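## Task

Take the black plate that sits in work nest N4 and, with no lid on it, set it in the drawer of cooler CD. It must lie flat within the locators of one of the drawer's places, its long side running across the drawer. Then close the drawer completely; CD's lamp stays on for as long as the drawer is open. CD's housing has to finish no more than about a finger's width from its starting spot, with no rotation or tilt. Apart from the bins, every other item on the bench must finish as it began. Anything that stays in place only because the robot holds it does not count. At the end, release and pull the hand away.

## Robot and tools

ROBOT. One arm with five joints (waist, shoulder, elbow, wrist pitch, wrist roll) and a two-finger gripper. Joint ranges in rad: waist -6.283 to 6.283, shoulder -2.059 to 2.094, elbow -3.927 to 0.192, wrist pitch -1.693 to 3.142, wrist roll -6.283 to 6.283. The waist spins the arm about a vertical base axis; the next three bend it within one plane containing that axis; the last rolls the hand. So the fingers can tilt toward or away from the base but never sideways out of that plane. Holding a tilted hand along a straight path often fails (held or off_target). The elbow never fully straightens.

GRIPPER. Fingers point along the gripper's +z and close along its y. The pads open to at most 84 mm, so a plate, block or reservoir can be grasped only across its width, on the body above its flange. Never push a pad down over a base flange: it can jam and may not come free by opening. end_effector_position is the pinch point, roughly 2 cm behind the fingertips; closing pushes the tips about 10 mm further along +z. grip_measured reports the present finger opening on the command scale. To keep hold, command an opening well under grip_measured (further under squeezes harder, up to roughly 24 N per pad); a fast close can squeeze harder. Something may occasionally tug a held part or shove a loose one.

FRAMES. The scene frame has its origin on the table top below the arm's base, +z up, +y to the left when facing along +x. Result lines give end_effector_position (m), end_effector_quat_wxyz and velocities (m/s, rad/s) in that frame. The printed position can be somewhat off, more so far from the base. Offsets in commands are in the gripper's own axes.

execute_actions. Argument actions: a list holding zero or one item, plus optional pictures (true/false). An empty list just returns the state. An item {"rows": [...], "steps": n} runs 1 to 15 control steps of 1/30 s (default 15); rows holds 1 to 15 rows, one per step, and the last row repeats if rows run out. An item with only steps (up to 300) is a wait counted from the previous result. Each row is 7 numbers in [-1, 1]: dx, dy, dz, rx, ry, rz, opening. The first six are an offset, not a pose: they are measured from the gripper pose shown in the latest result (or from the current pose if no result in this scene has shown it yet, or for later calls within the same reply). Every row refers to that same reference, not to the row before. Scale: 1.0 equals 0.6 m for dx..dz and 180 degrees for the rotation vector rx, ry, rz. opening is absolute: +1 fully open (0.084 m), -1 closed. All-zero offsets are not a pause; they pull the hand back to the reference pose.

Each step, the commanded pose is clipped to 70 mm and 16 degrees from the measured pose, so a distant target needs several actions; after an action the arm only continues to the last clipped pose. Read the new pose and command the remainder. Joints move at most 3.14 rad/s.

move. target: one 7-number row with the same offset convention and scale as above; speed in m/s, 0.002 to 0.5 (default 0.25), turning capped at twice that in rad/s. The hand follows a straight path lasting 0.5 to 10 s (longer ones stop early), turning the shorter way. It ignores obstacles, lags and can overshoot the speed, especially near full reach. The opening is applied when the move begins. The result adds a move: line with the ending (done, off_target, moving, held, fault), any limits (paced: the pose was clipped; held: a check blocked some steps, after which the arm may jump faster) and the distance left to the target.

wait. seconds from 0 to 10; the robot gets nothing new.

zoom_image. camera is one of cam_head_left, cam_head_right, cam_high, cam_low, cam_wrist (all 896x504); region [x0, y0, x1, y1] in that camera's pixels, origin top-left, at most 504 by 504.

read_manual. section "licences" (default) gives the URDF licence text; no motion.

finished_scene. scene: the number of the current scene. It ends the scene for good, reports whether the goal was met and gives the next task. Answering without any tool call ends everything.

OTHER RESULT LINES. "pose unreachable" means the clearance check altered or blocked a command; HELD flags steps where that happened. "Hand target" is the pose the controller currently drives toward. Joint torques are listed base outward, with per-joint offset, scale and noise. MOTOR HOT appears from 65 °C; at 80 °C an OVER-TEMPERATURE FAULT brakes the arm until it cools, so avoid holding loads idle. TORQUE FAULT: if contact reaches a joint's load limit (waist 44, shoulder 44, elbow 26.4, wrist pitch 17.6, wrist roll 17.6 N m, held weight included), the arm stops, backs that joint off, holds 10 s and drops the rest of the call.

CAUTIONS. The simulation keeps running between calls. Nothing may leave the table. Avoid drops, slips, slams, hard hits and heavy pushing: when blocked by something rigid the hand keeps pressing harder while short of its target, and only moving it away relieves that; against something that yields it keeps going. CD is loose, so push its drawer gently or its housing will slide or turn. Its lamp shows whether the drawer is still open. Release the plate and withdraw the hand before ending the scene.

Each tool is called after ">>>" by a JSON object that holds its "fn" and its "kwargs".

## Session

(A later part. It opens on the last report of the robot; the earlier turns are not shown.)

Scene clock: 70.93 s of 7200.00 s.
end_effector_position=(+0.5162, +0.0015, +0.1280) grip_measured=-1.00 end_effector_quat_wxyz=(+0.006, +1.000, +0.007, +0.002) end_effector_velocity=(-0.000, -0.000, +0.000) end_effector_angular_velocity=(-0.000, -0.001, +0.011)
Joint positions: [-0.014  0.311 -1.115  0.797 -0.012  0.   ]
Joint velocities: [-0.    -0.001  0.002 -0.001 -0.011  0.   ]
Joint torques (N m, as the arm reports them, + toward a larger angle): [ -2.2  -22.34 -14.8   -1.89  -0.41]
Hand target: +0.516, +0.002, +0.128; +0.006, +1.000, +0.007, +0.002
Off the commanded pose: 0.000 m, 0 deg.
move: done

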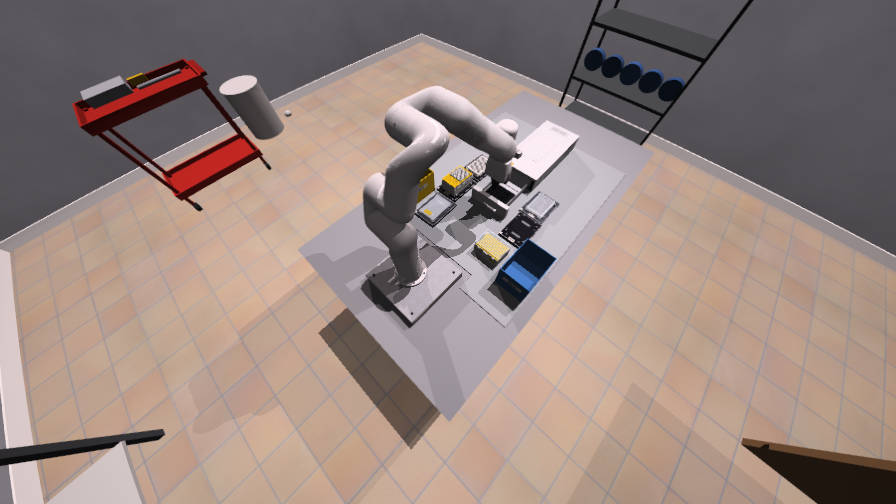

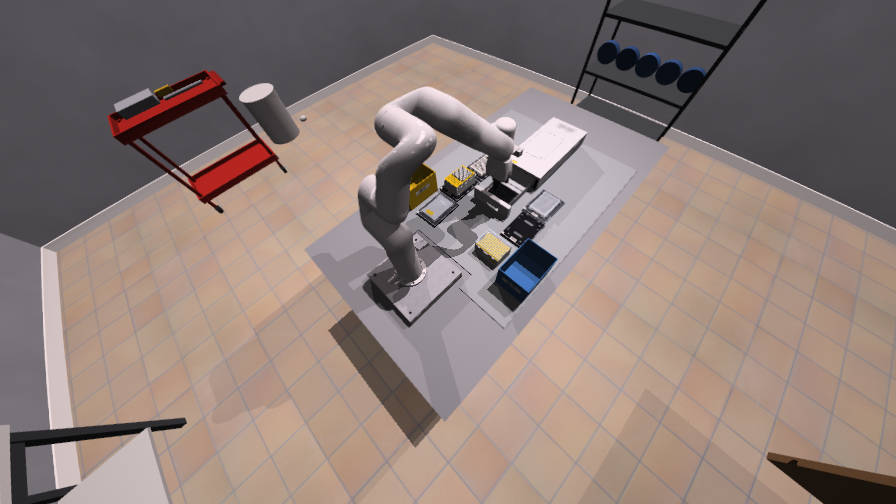

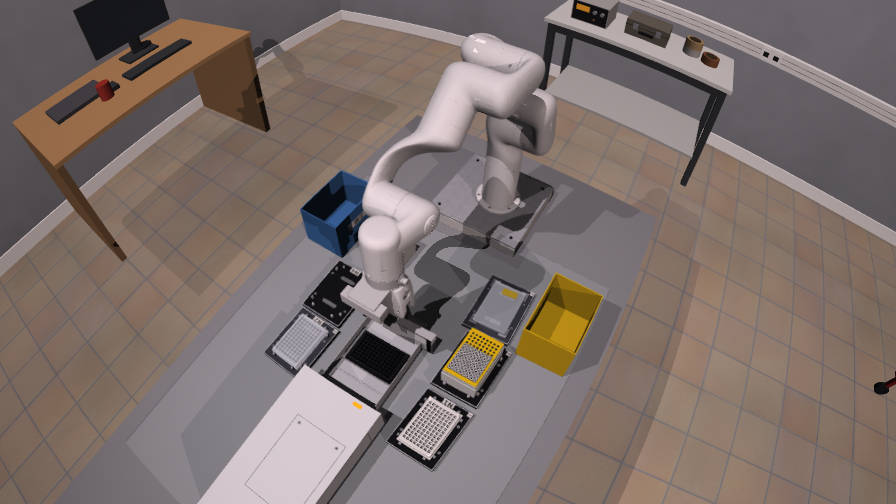

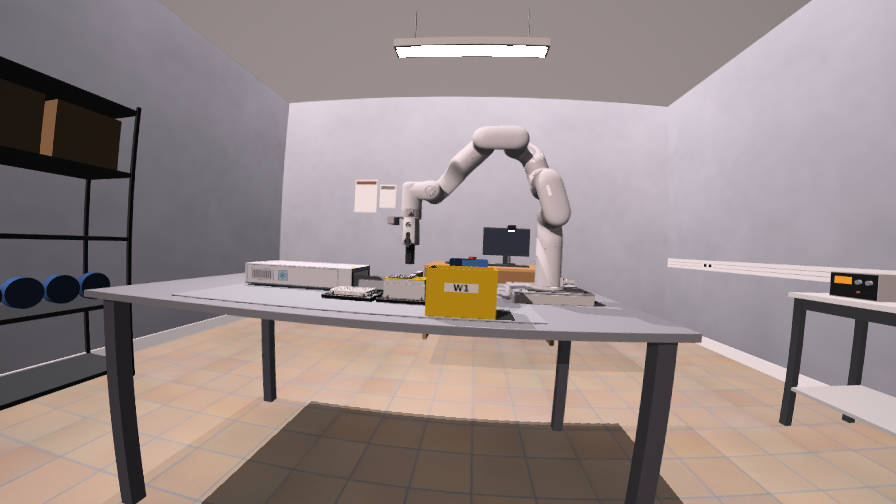

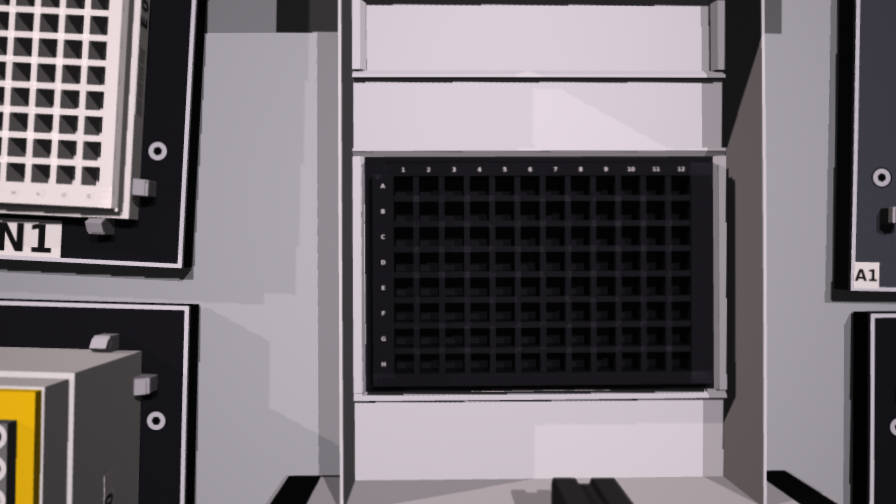

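>>> {"fn": "move", "kwargs": {"target": [-0.169,0,0,0,0,0,-1], "speed": 0.15}}

>>> {"fn": "move", "kwargs": {"target": [0,0,0.136,0,0,0,-1], "speed": 0.1}}

>>> {"fn": "move", "kwargs": {"target": [0.336,0,0,0,0,0,-1], "speed": 0.05}}

Scene clock: 74.90 s of 7200.00 s.
end_effector_position=(+0.4151, +0.0005, +0.1277) grip_measured=-1.00 end_effector_quat_wxyz=(+0.006, +1.000, +0.007, +0.002) end_effector_velocity=(-0.003, -0.000, +0.000) end_effector_angular_velocity=(-0.000, +0.000, -0.000)
Joint positions: [-0.016  0.012 -0.714  0.695 -0.015  0.   ]
Joint velocities: [-0.    -0.008  0.009 -0.001  0.     0.   ]
Joint torques (N m, as the arm reports them, + toward a larger angle): [ -1.87 -16.46 -14.01  -1.92  -0.4 ]
Hand target: +0.415, +0.000, +0.128; +0.006, +1.000, +0.007, +0.002
Off the commanded pose: 0.000 m, 0 deg.
move: done

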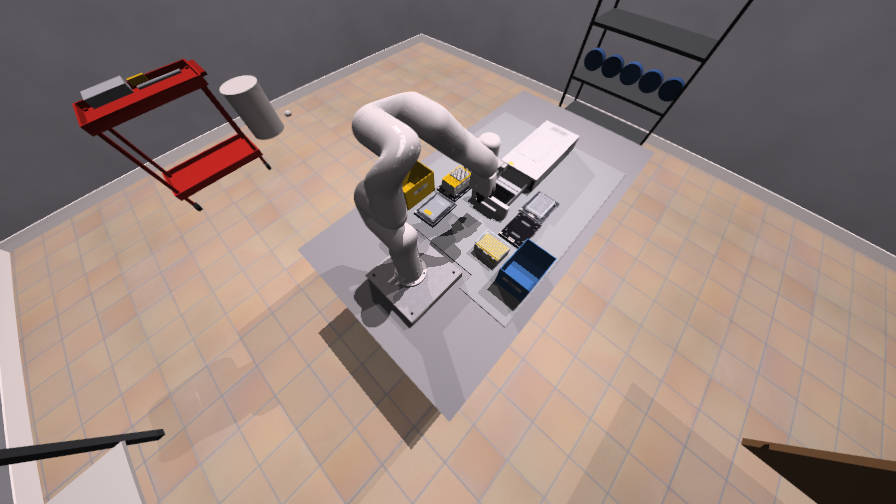

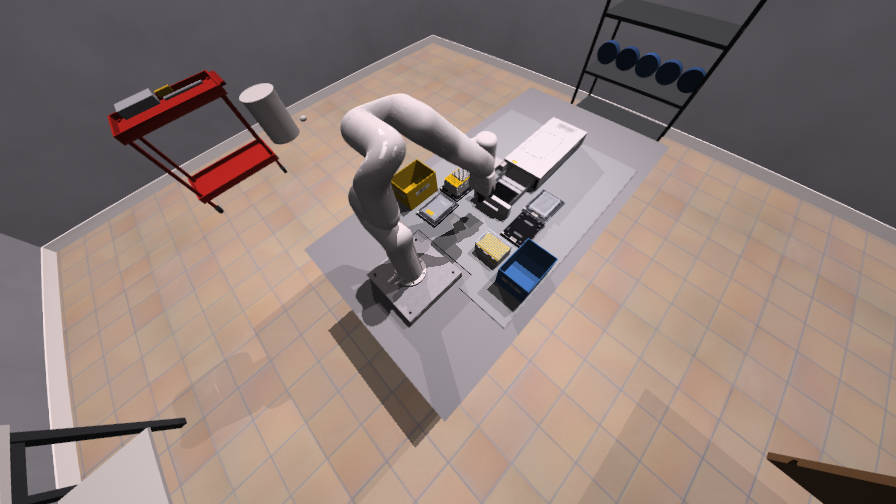

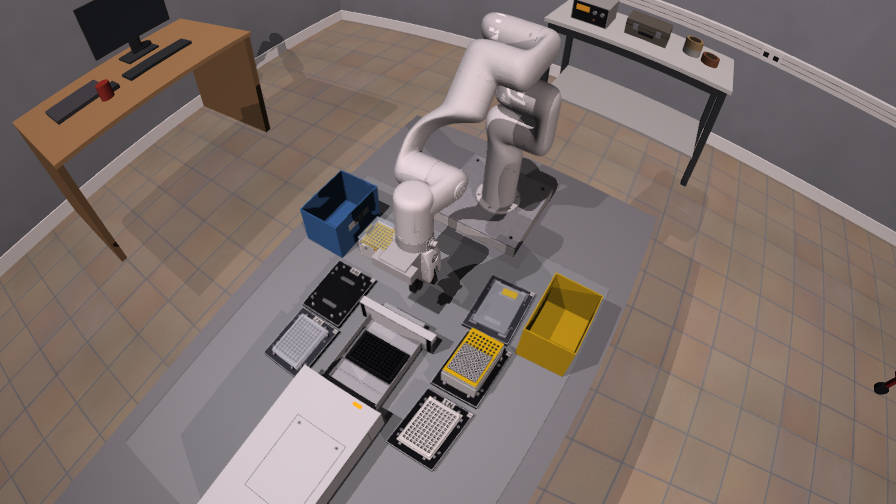

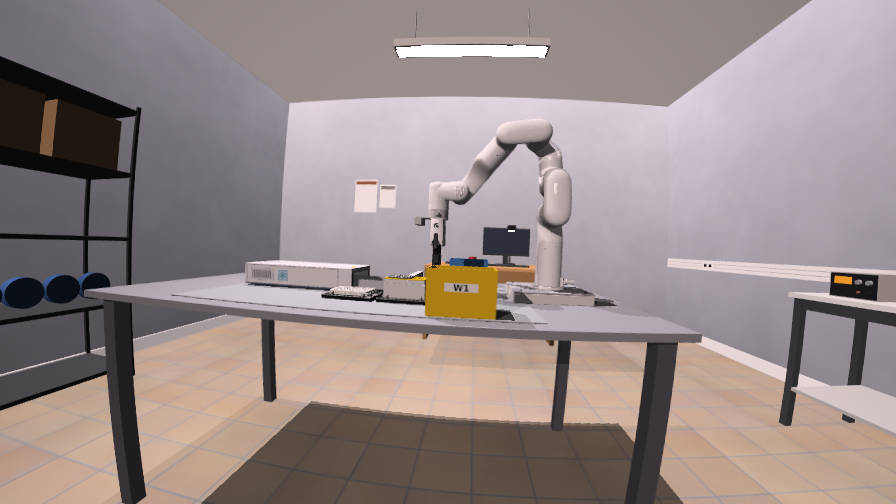

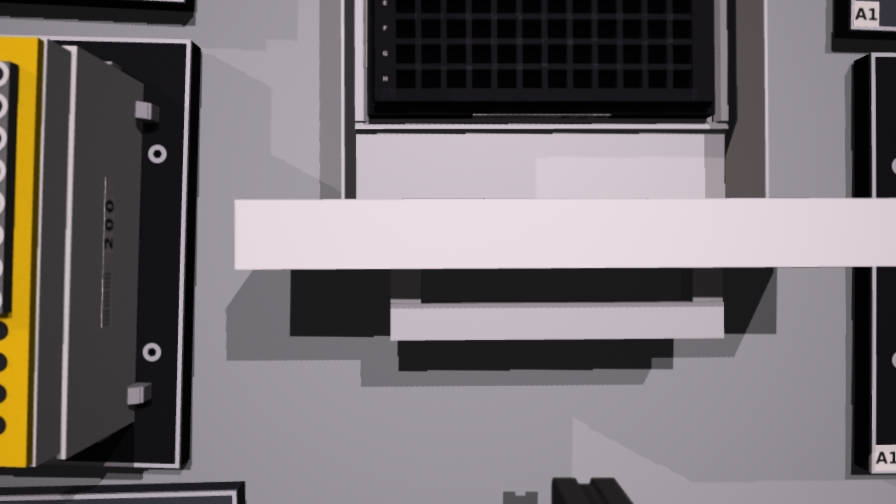

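Scene clock: 76.17 s of 7200.00 s.
end_effector_position=(+0.4154, -0.0004, +0.0466) grip_measured=-1.00 end_effector_quat_wxyz=(+0.006, +1.000, +0.007, +0.003) end_effector_velocity=(-0.001, -0.000, -0.003) end_effector_angular_velocity=(+0.000, +0.003, -0.001)
Joint positions: [-0.016  0.232 -0.687  0.448 -0.015  0.   ]
Joint velocities: [-0.001  0.009  0.    -0.007 -0.     0.   ]
Joint torques (N m, as the arm reports them, + toward a larger angle): [ -1.9  -18.28 -11.33  -1.84  -0.35]
Hand target: +0.415, -0.000, +0.046; +0.006, +1.000, +0.007, +0.002
Off the commanded pose: 0.000 m, 0 deg.
move: done

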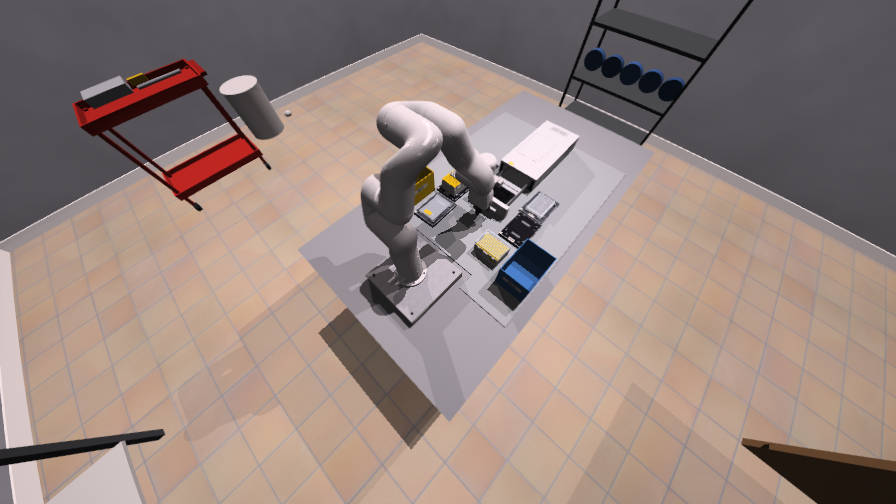

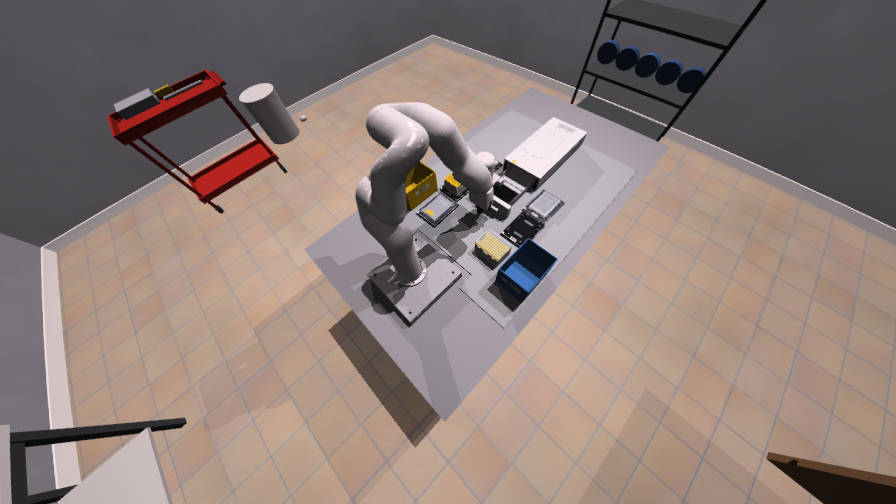

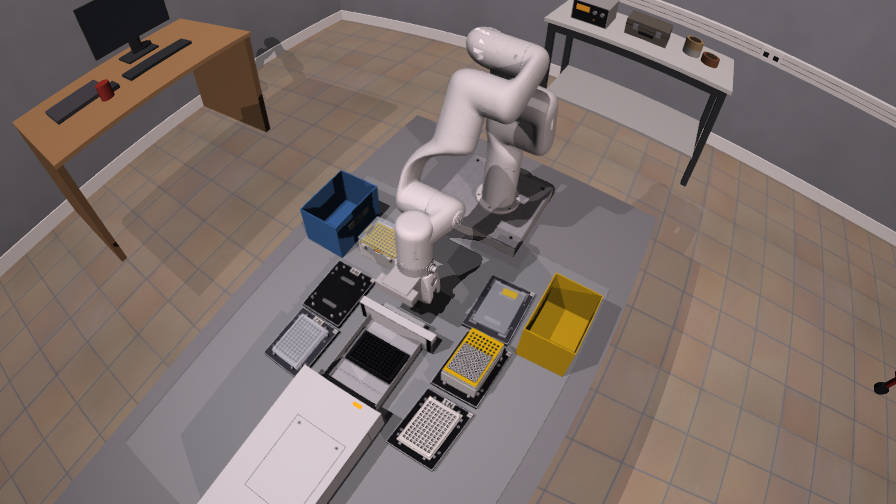

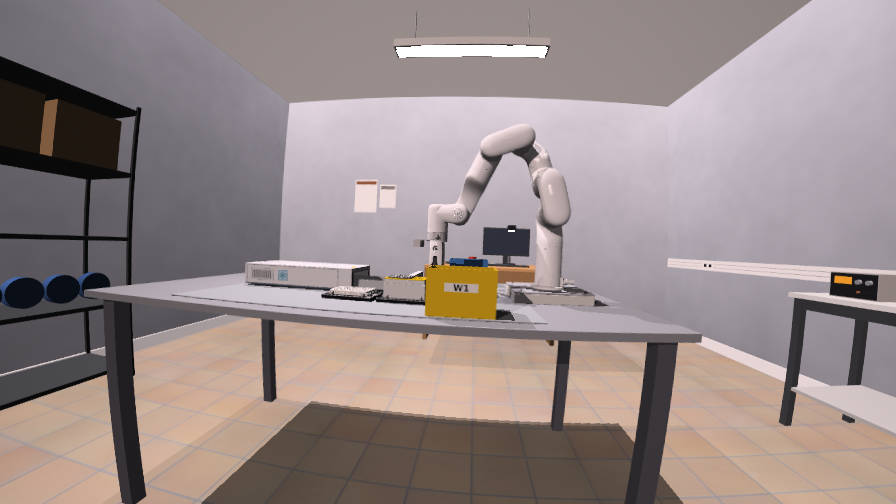

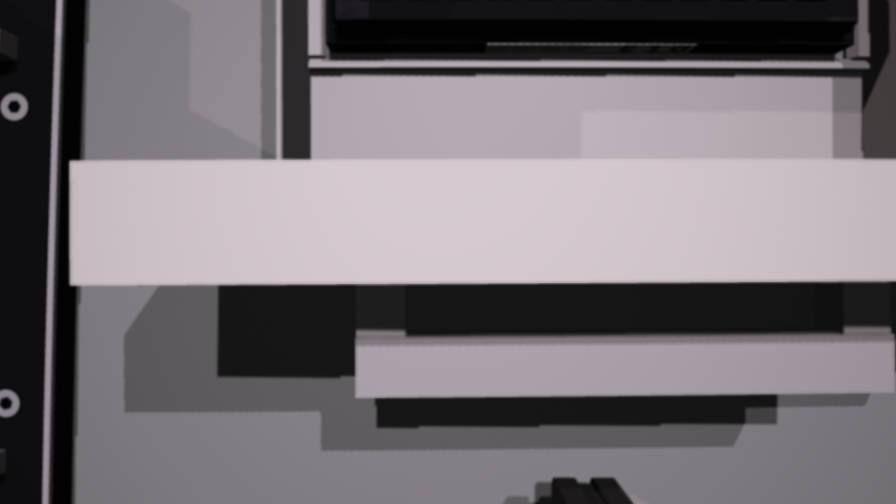

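Scene clock: 80.57 s of 7200.00 s.
end_effector_position=(+0.6168, +0.0017, +0.0473) grip_measured=-1.00 end_effector_quat_wxyz=(+0.006, +1.000, +0.007, +0.003) end_effector_velocity=(+0.003, +0.002, +0.000) end_effector_angular_velocity=(+0.000, +0.002, +0.003)
Joint positions: [-0.012  0.763 -1.585  0.814 -0.011  0.   ]
Joint velocities: [ 0.003  0.009 -0.017  0.009  0.     0.   ]
Joint torques (N m, as the arm reports them, + toward a larger angle): [ -2.31 -28.61 -14.95  -2.11  -0.33]
Hand target: +0.617, +0.002, +0.047; +0.006, +1.000, +0.007, +0.003
Off the commanded pose: 0.001 m, 0 deg.
move: done

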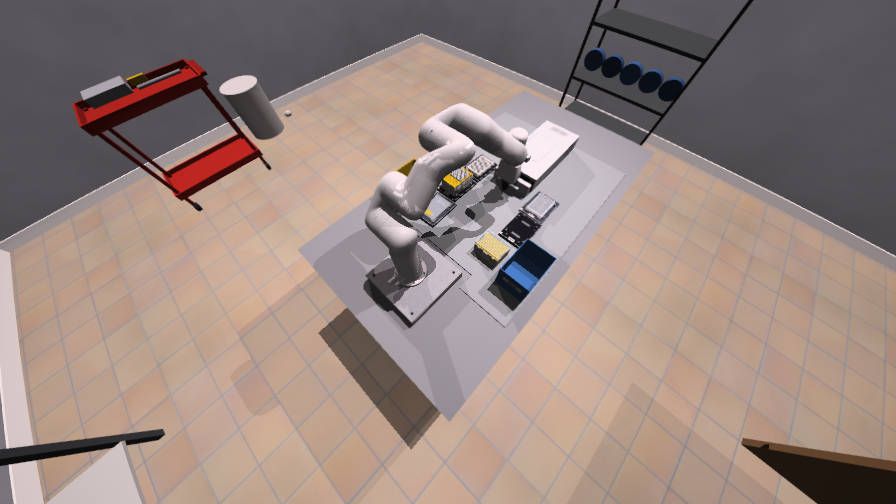

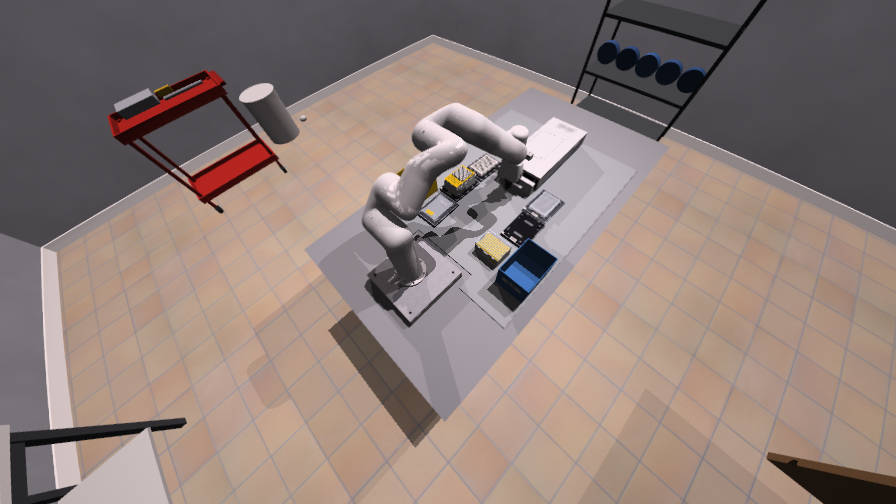

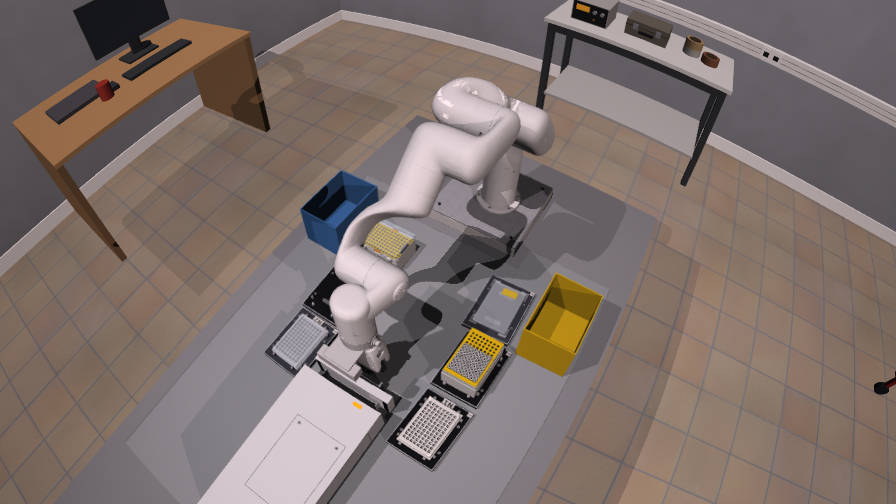

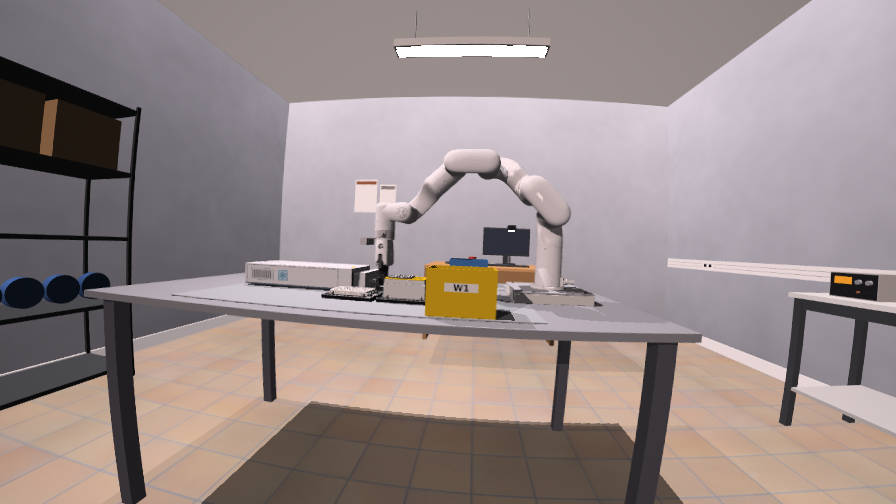

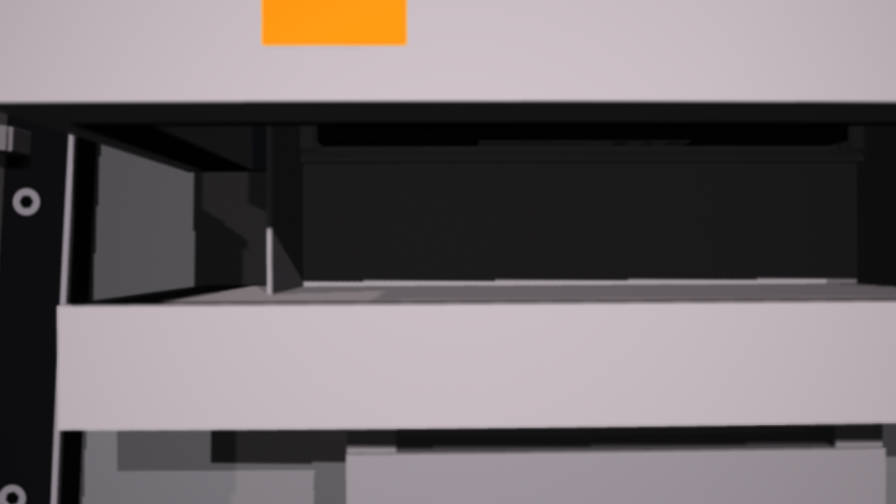

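>>> {"fn": "move", "kwargs": {"target": [0.045,0,0,0,0,0,-1], "speed": 0.015}}

Scene clock: 84.70 s of 7200.00 s.
end_effector_position=(+0.6438, +0.0019, +0.0476) grip_measured=-1.00 end_effector_quat_wxyz=(+0.006, +1.000, +0.007, +0.003) end_effector_velocity=(+0.005, -0.001, +0.004) end_effector_angular_velocity=(+0.000, -0.008, -0.002)
Joint positions: [-0.012  0.856 -1.752  0.887 -0.01   0.   ]
Joint velocities: [-0.002  0.005 -0.018  0.005  0.     0.   ]
Joint torques (N m, as the arm reports them, + toward a larger angle): [ -2.06 -30.24 -15.41  -1.93  -0.35]
Hand target: +0.644, +0.002, +0.047; +0.006, +1.000, +0.007, +0.003
Off the commanded pose: 0.000 m, 0 deg.
move: done

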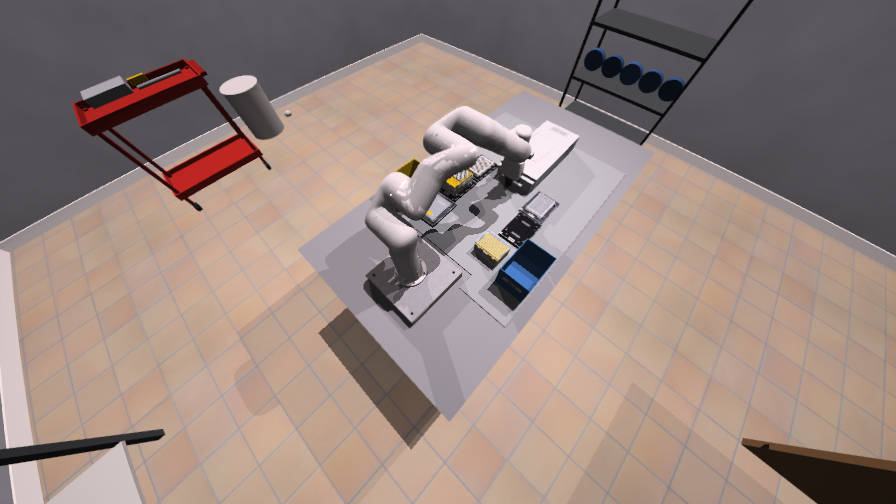

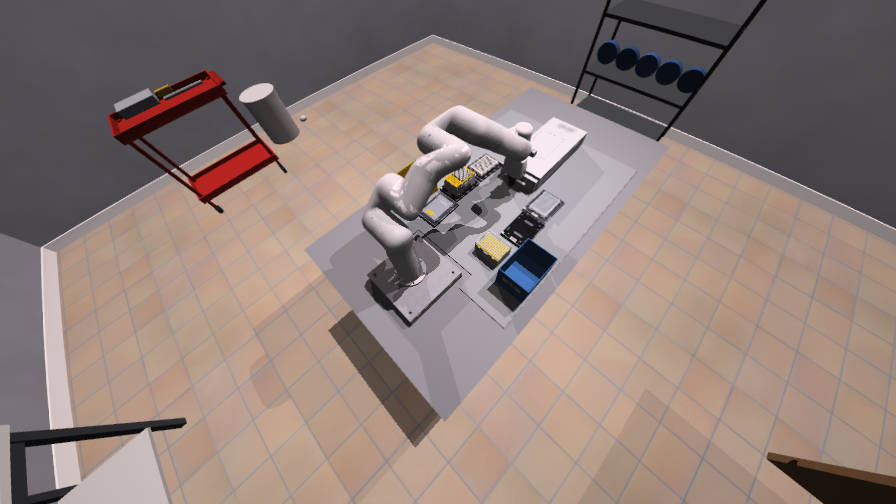

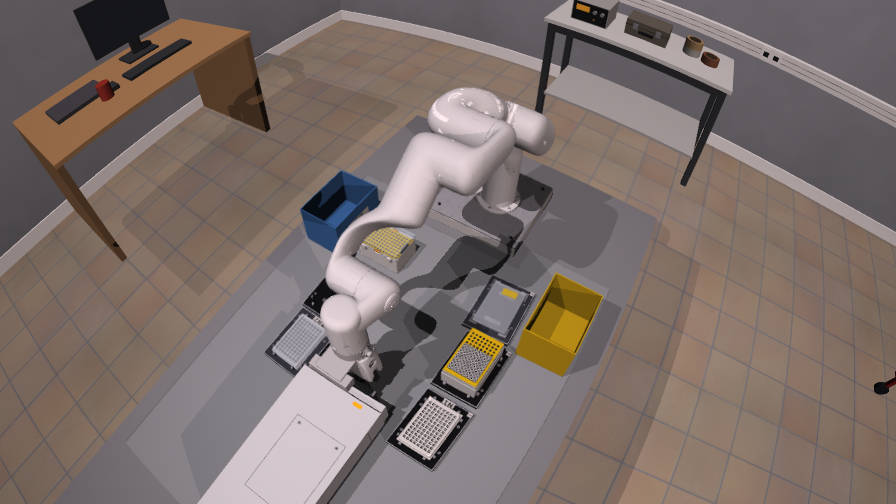

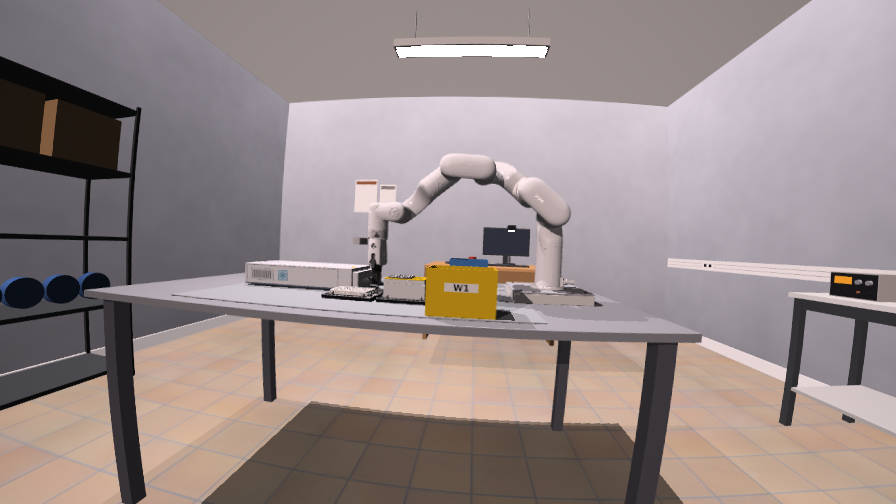

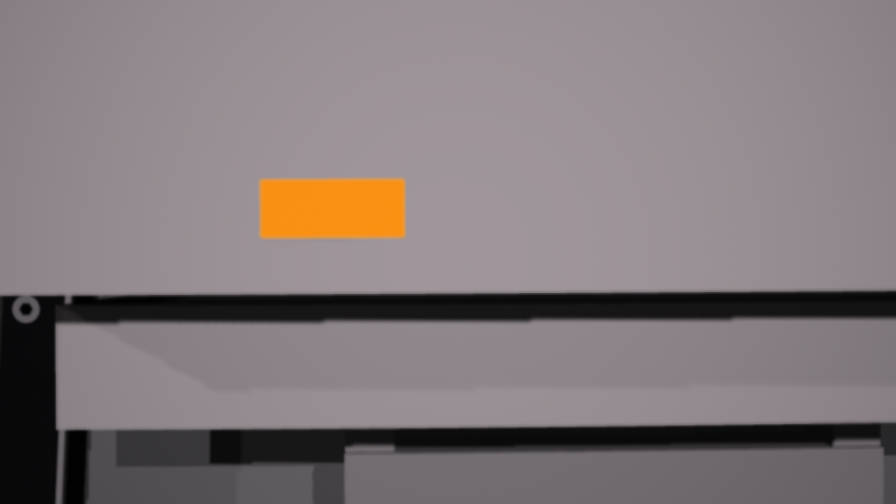

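Gap ≈ 2.7 mm left.

>>> {"fn": "move", "kwargs": {"target": [0.0055,0,0,0,0,0,-1], "speed": 0.008}}

>>> {"fn": "move", "kwargs": {"target": [-0.12,0,-0.15,0,0,0,-1], "speed": 0.12}}

Scene clock: 87.27 s of 7200.00 s.
end_effector_position=(+0.6466, +0.0019, +0.0473) grip_measured=-1.00 end_effector_quat_wxyz=(+0.006, +1.000, +0.007, +0.003) end_effector_velocity=(+0.001, +0.001, +0.000) end_effector_angular_velocity=(-0.000, +0.001, +0.001)
Joint positions: [-0.012  0.868 -1.773  0.897 -0.01   0.   ]
Joint velocities: [ 0.001  0.004 -0.007  0.005 -0.     0.   ]
Joint torques (N m, as the arm reports them, + toward a larger angle): [ -2.26 -30.18 -16.16  -2.24  -0.35]
Hand target: +0.647, +0.002, +0.048; +0.006, +1.000, +0.007, +0.003
Off the commanded pose: 0.001 m, 0 deg.
move: done

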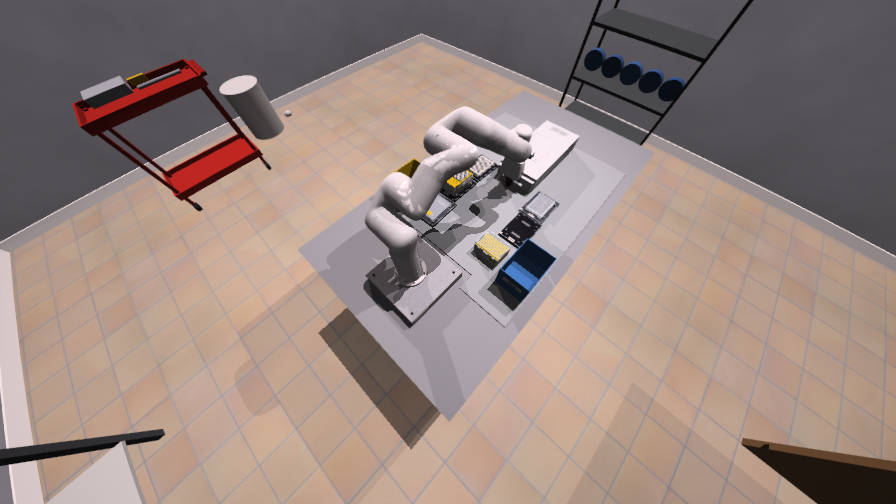

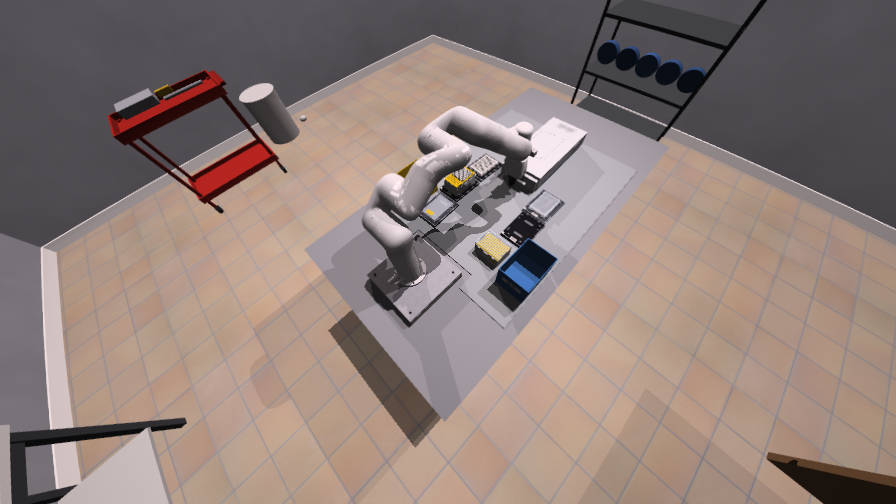

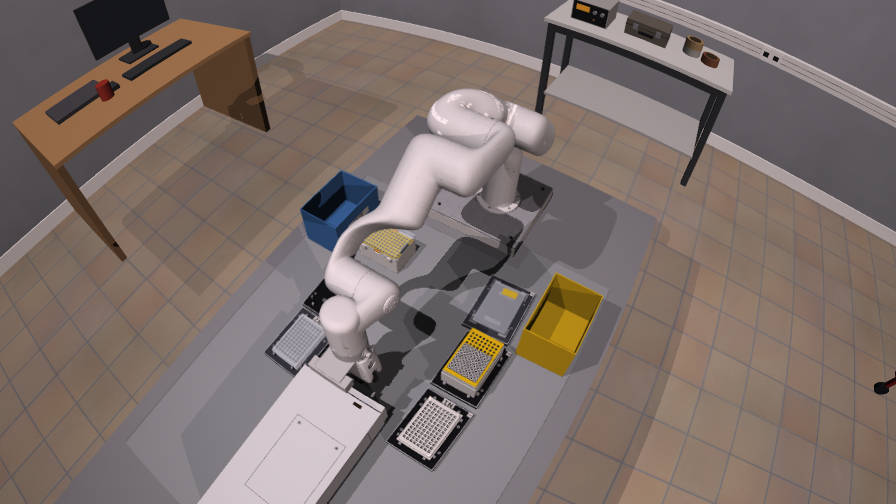

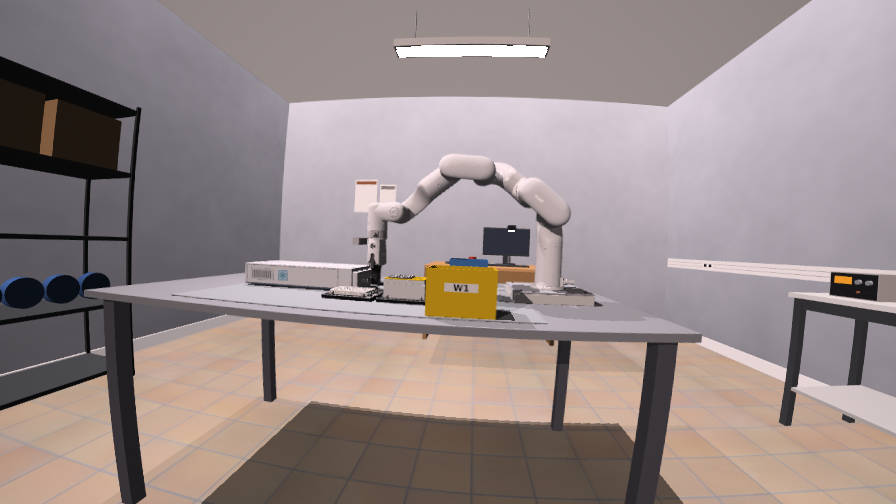

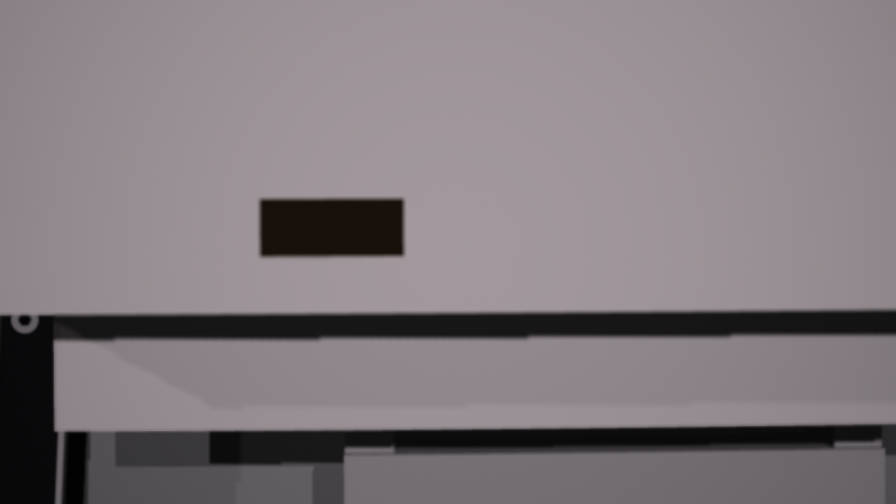

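Scene clock: 88.73 s of 7200.00 s.
end_effector_position=(+0.5744, +0.0022, +0.1366) grip_measured=-1.00 end_effector_quat_wxyz=(+0.006, +1.000, +0.007, +0.002) end_effector_velocity=(+0.000, +0.000, +0.004) end_effector_angular_velocity=(+0.000, -0.005, +0.000)
Joint positions: [-0.013  0.475 -1.391  0.91  -0.011  0.   ]
Joint velocities: [ 0.    -0.009  0.003  0.001 -0.     0.   ]
Joint torques (N m, as the arm reports them, + toward a larger angle): [ -2.   -25.63 -15.48  -1.86  -0.39]
Hand target: +0.574, +0.002, +0.137; +0.006, +1.000, +0.007, +0.003
Off the commanded pose: 0.000 m, 0 deg.
move: done

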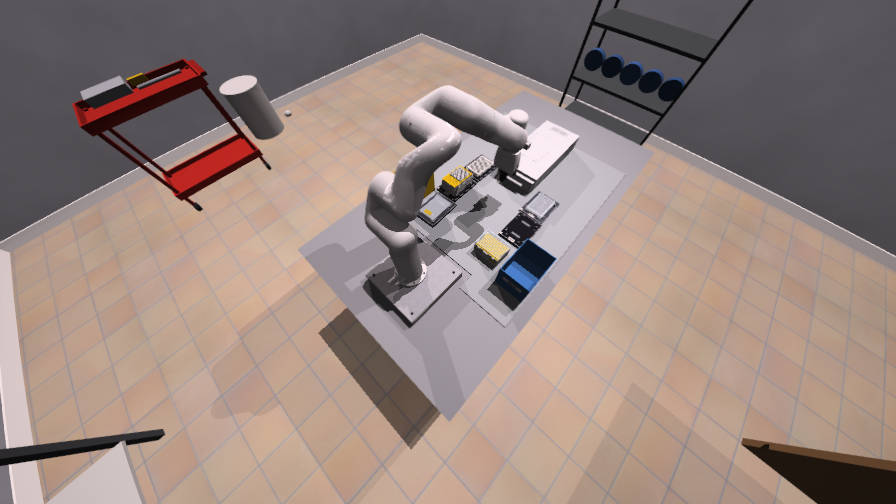

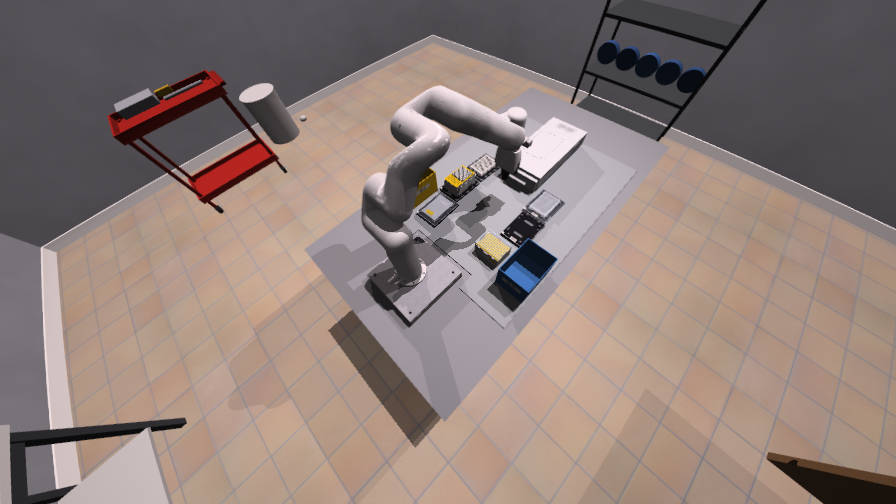

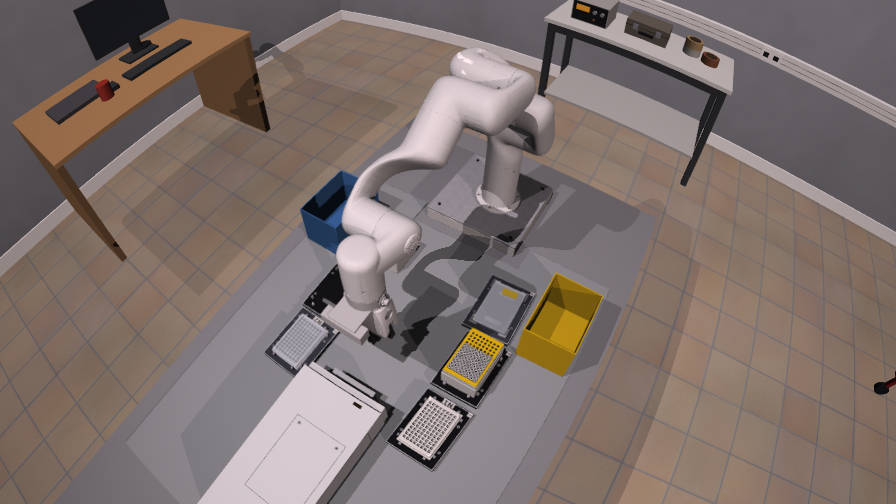

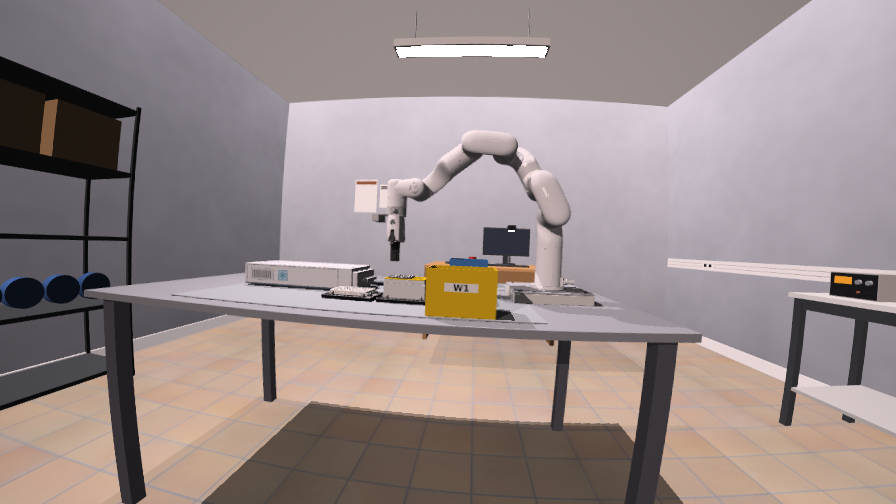

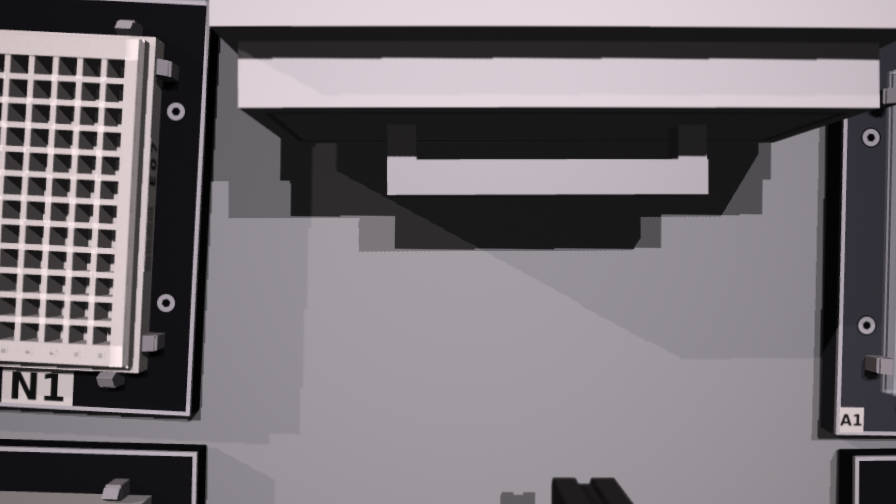

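>>> {"fn": "finished_scene", "kwargs": {"scene": 2}}

The scene is finished: the task was done.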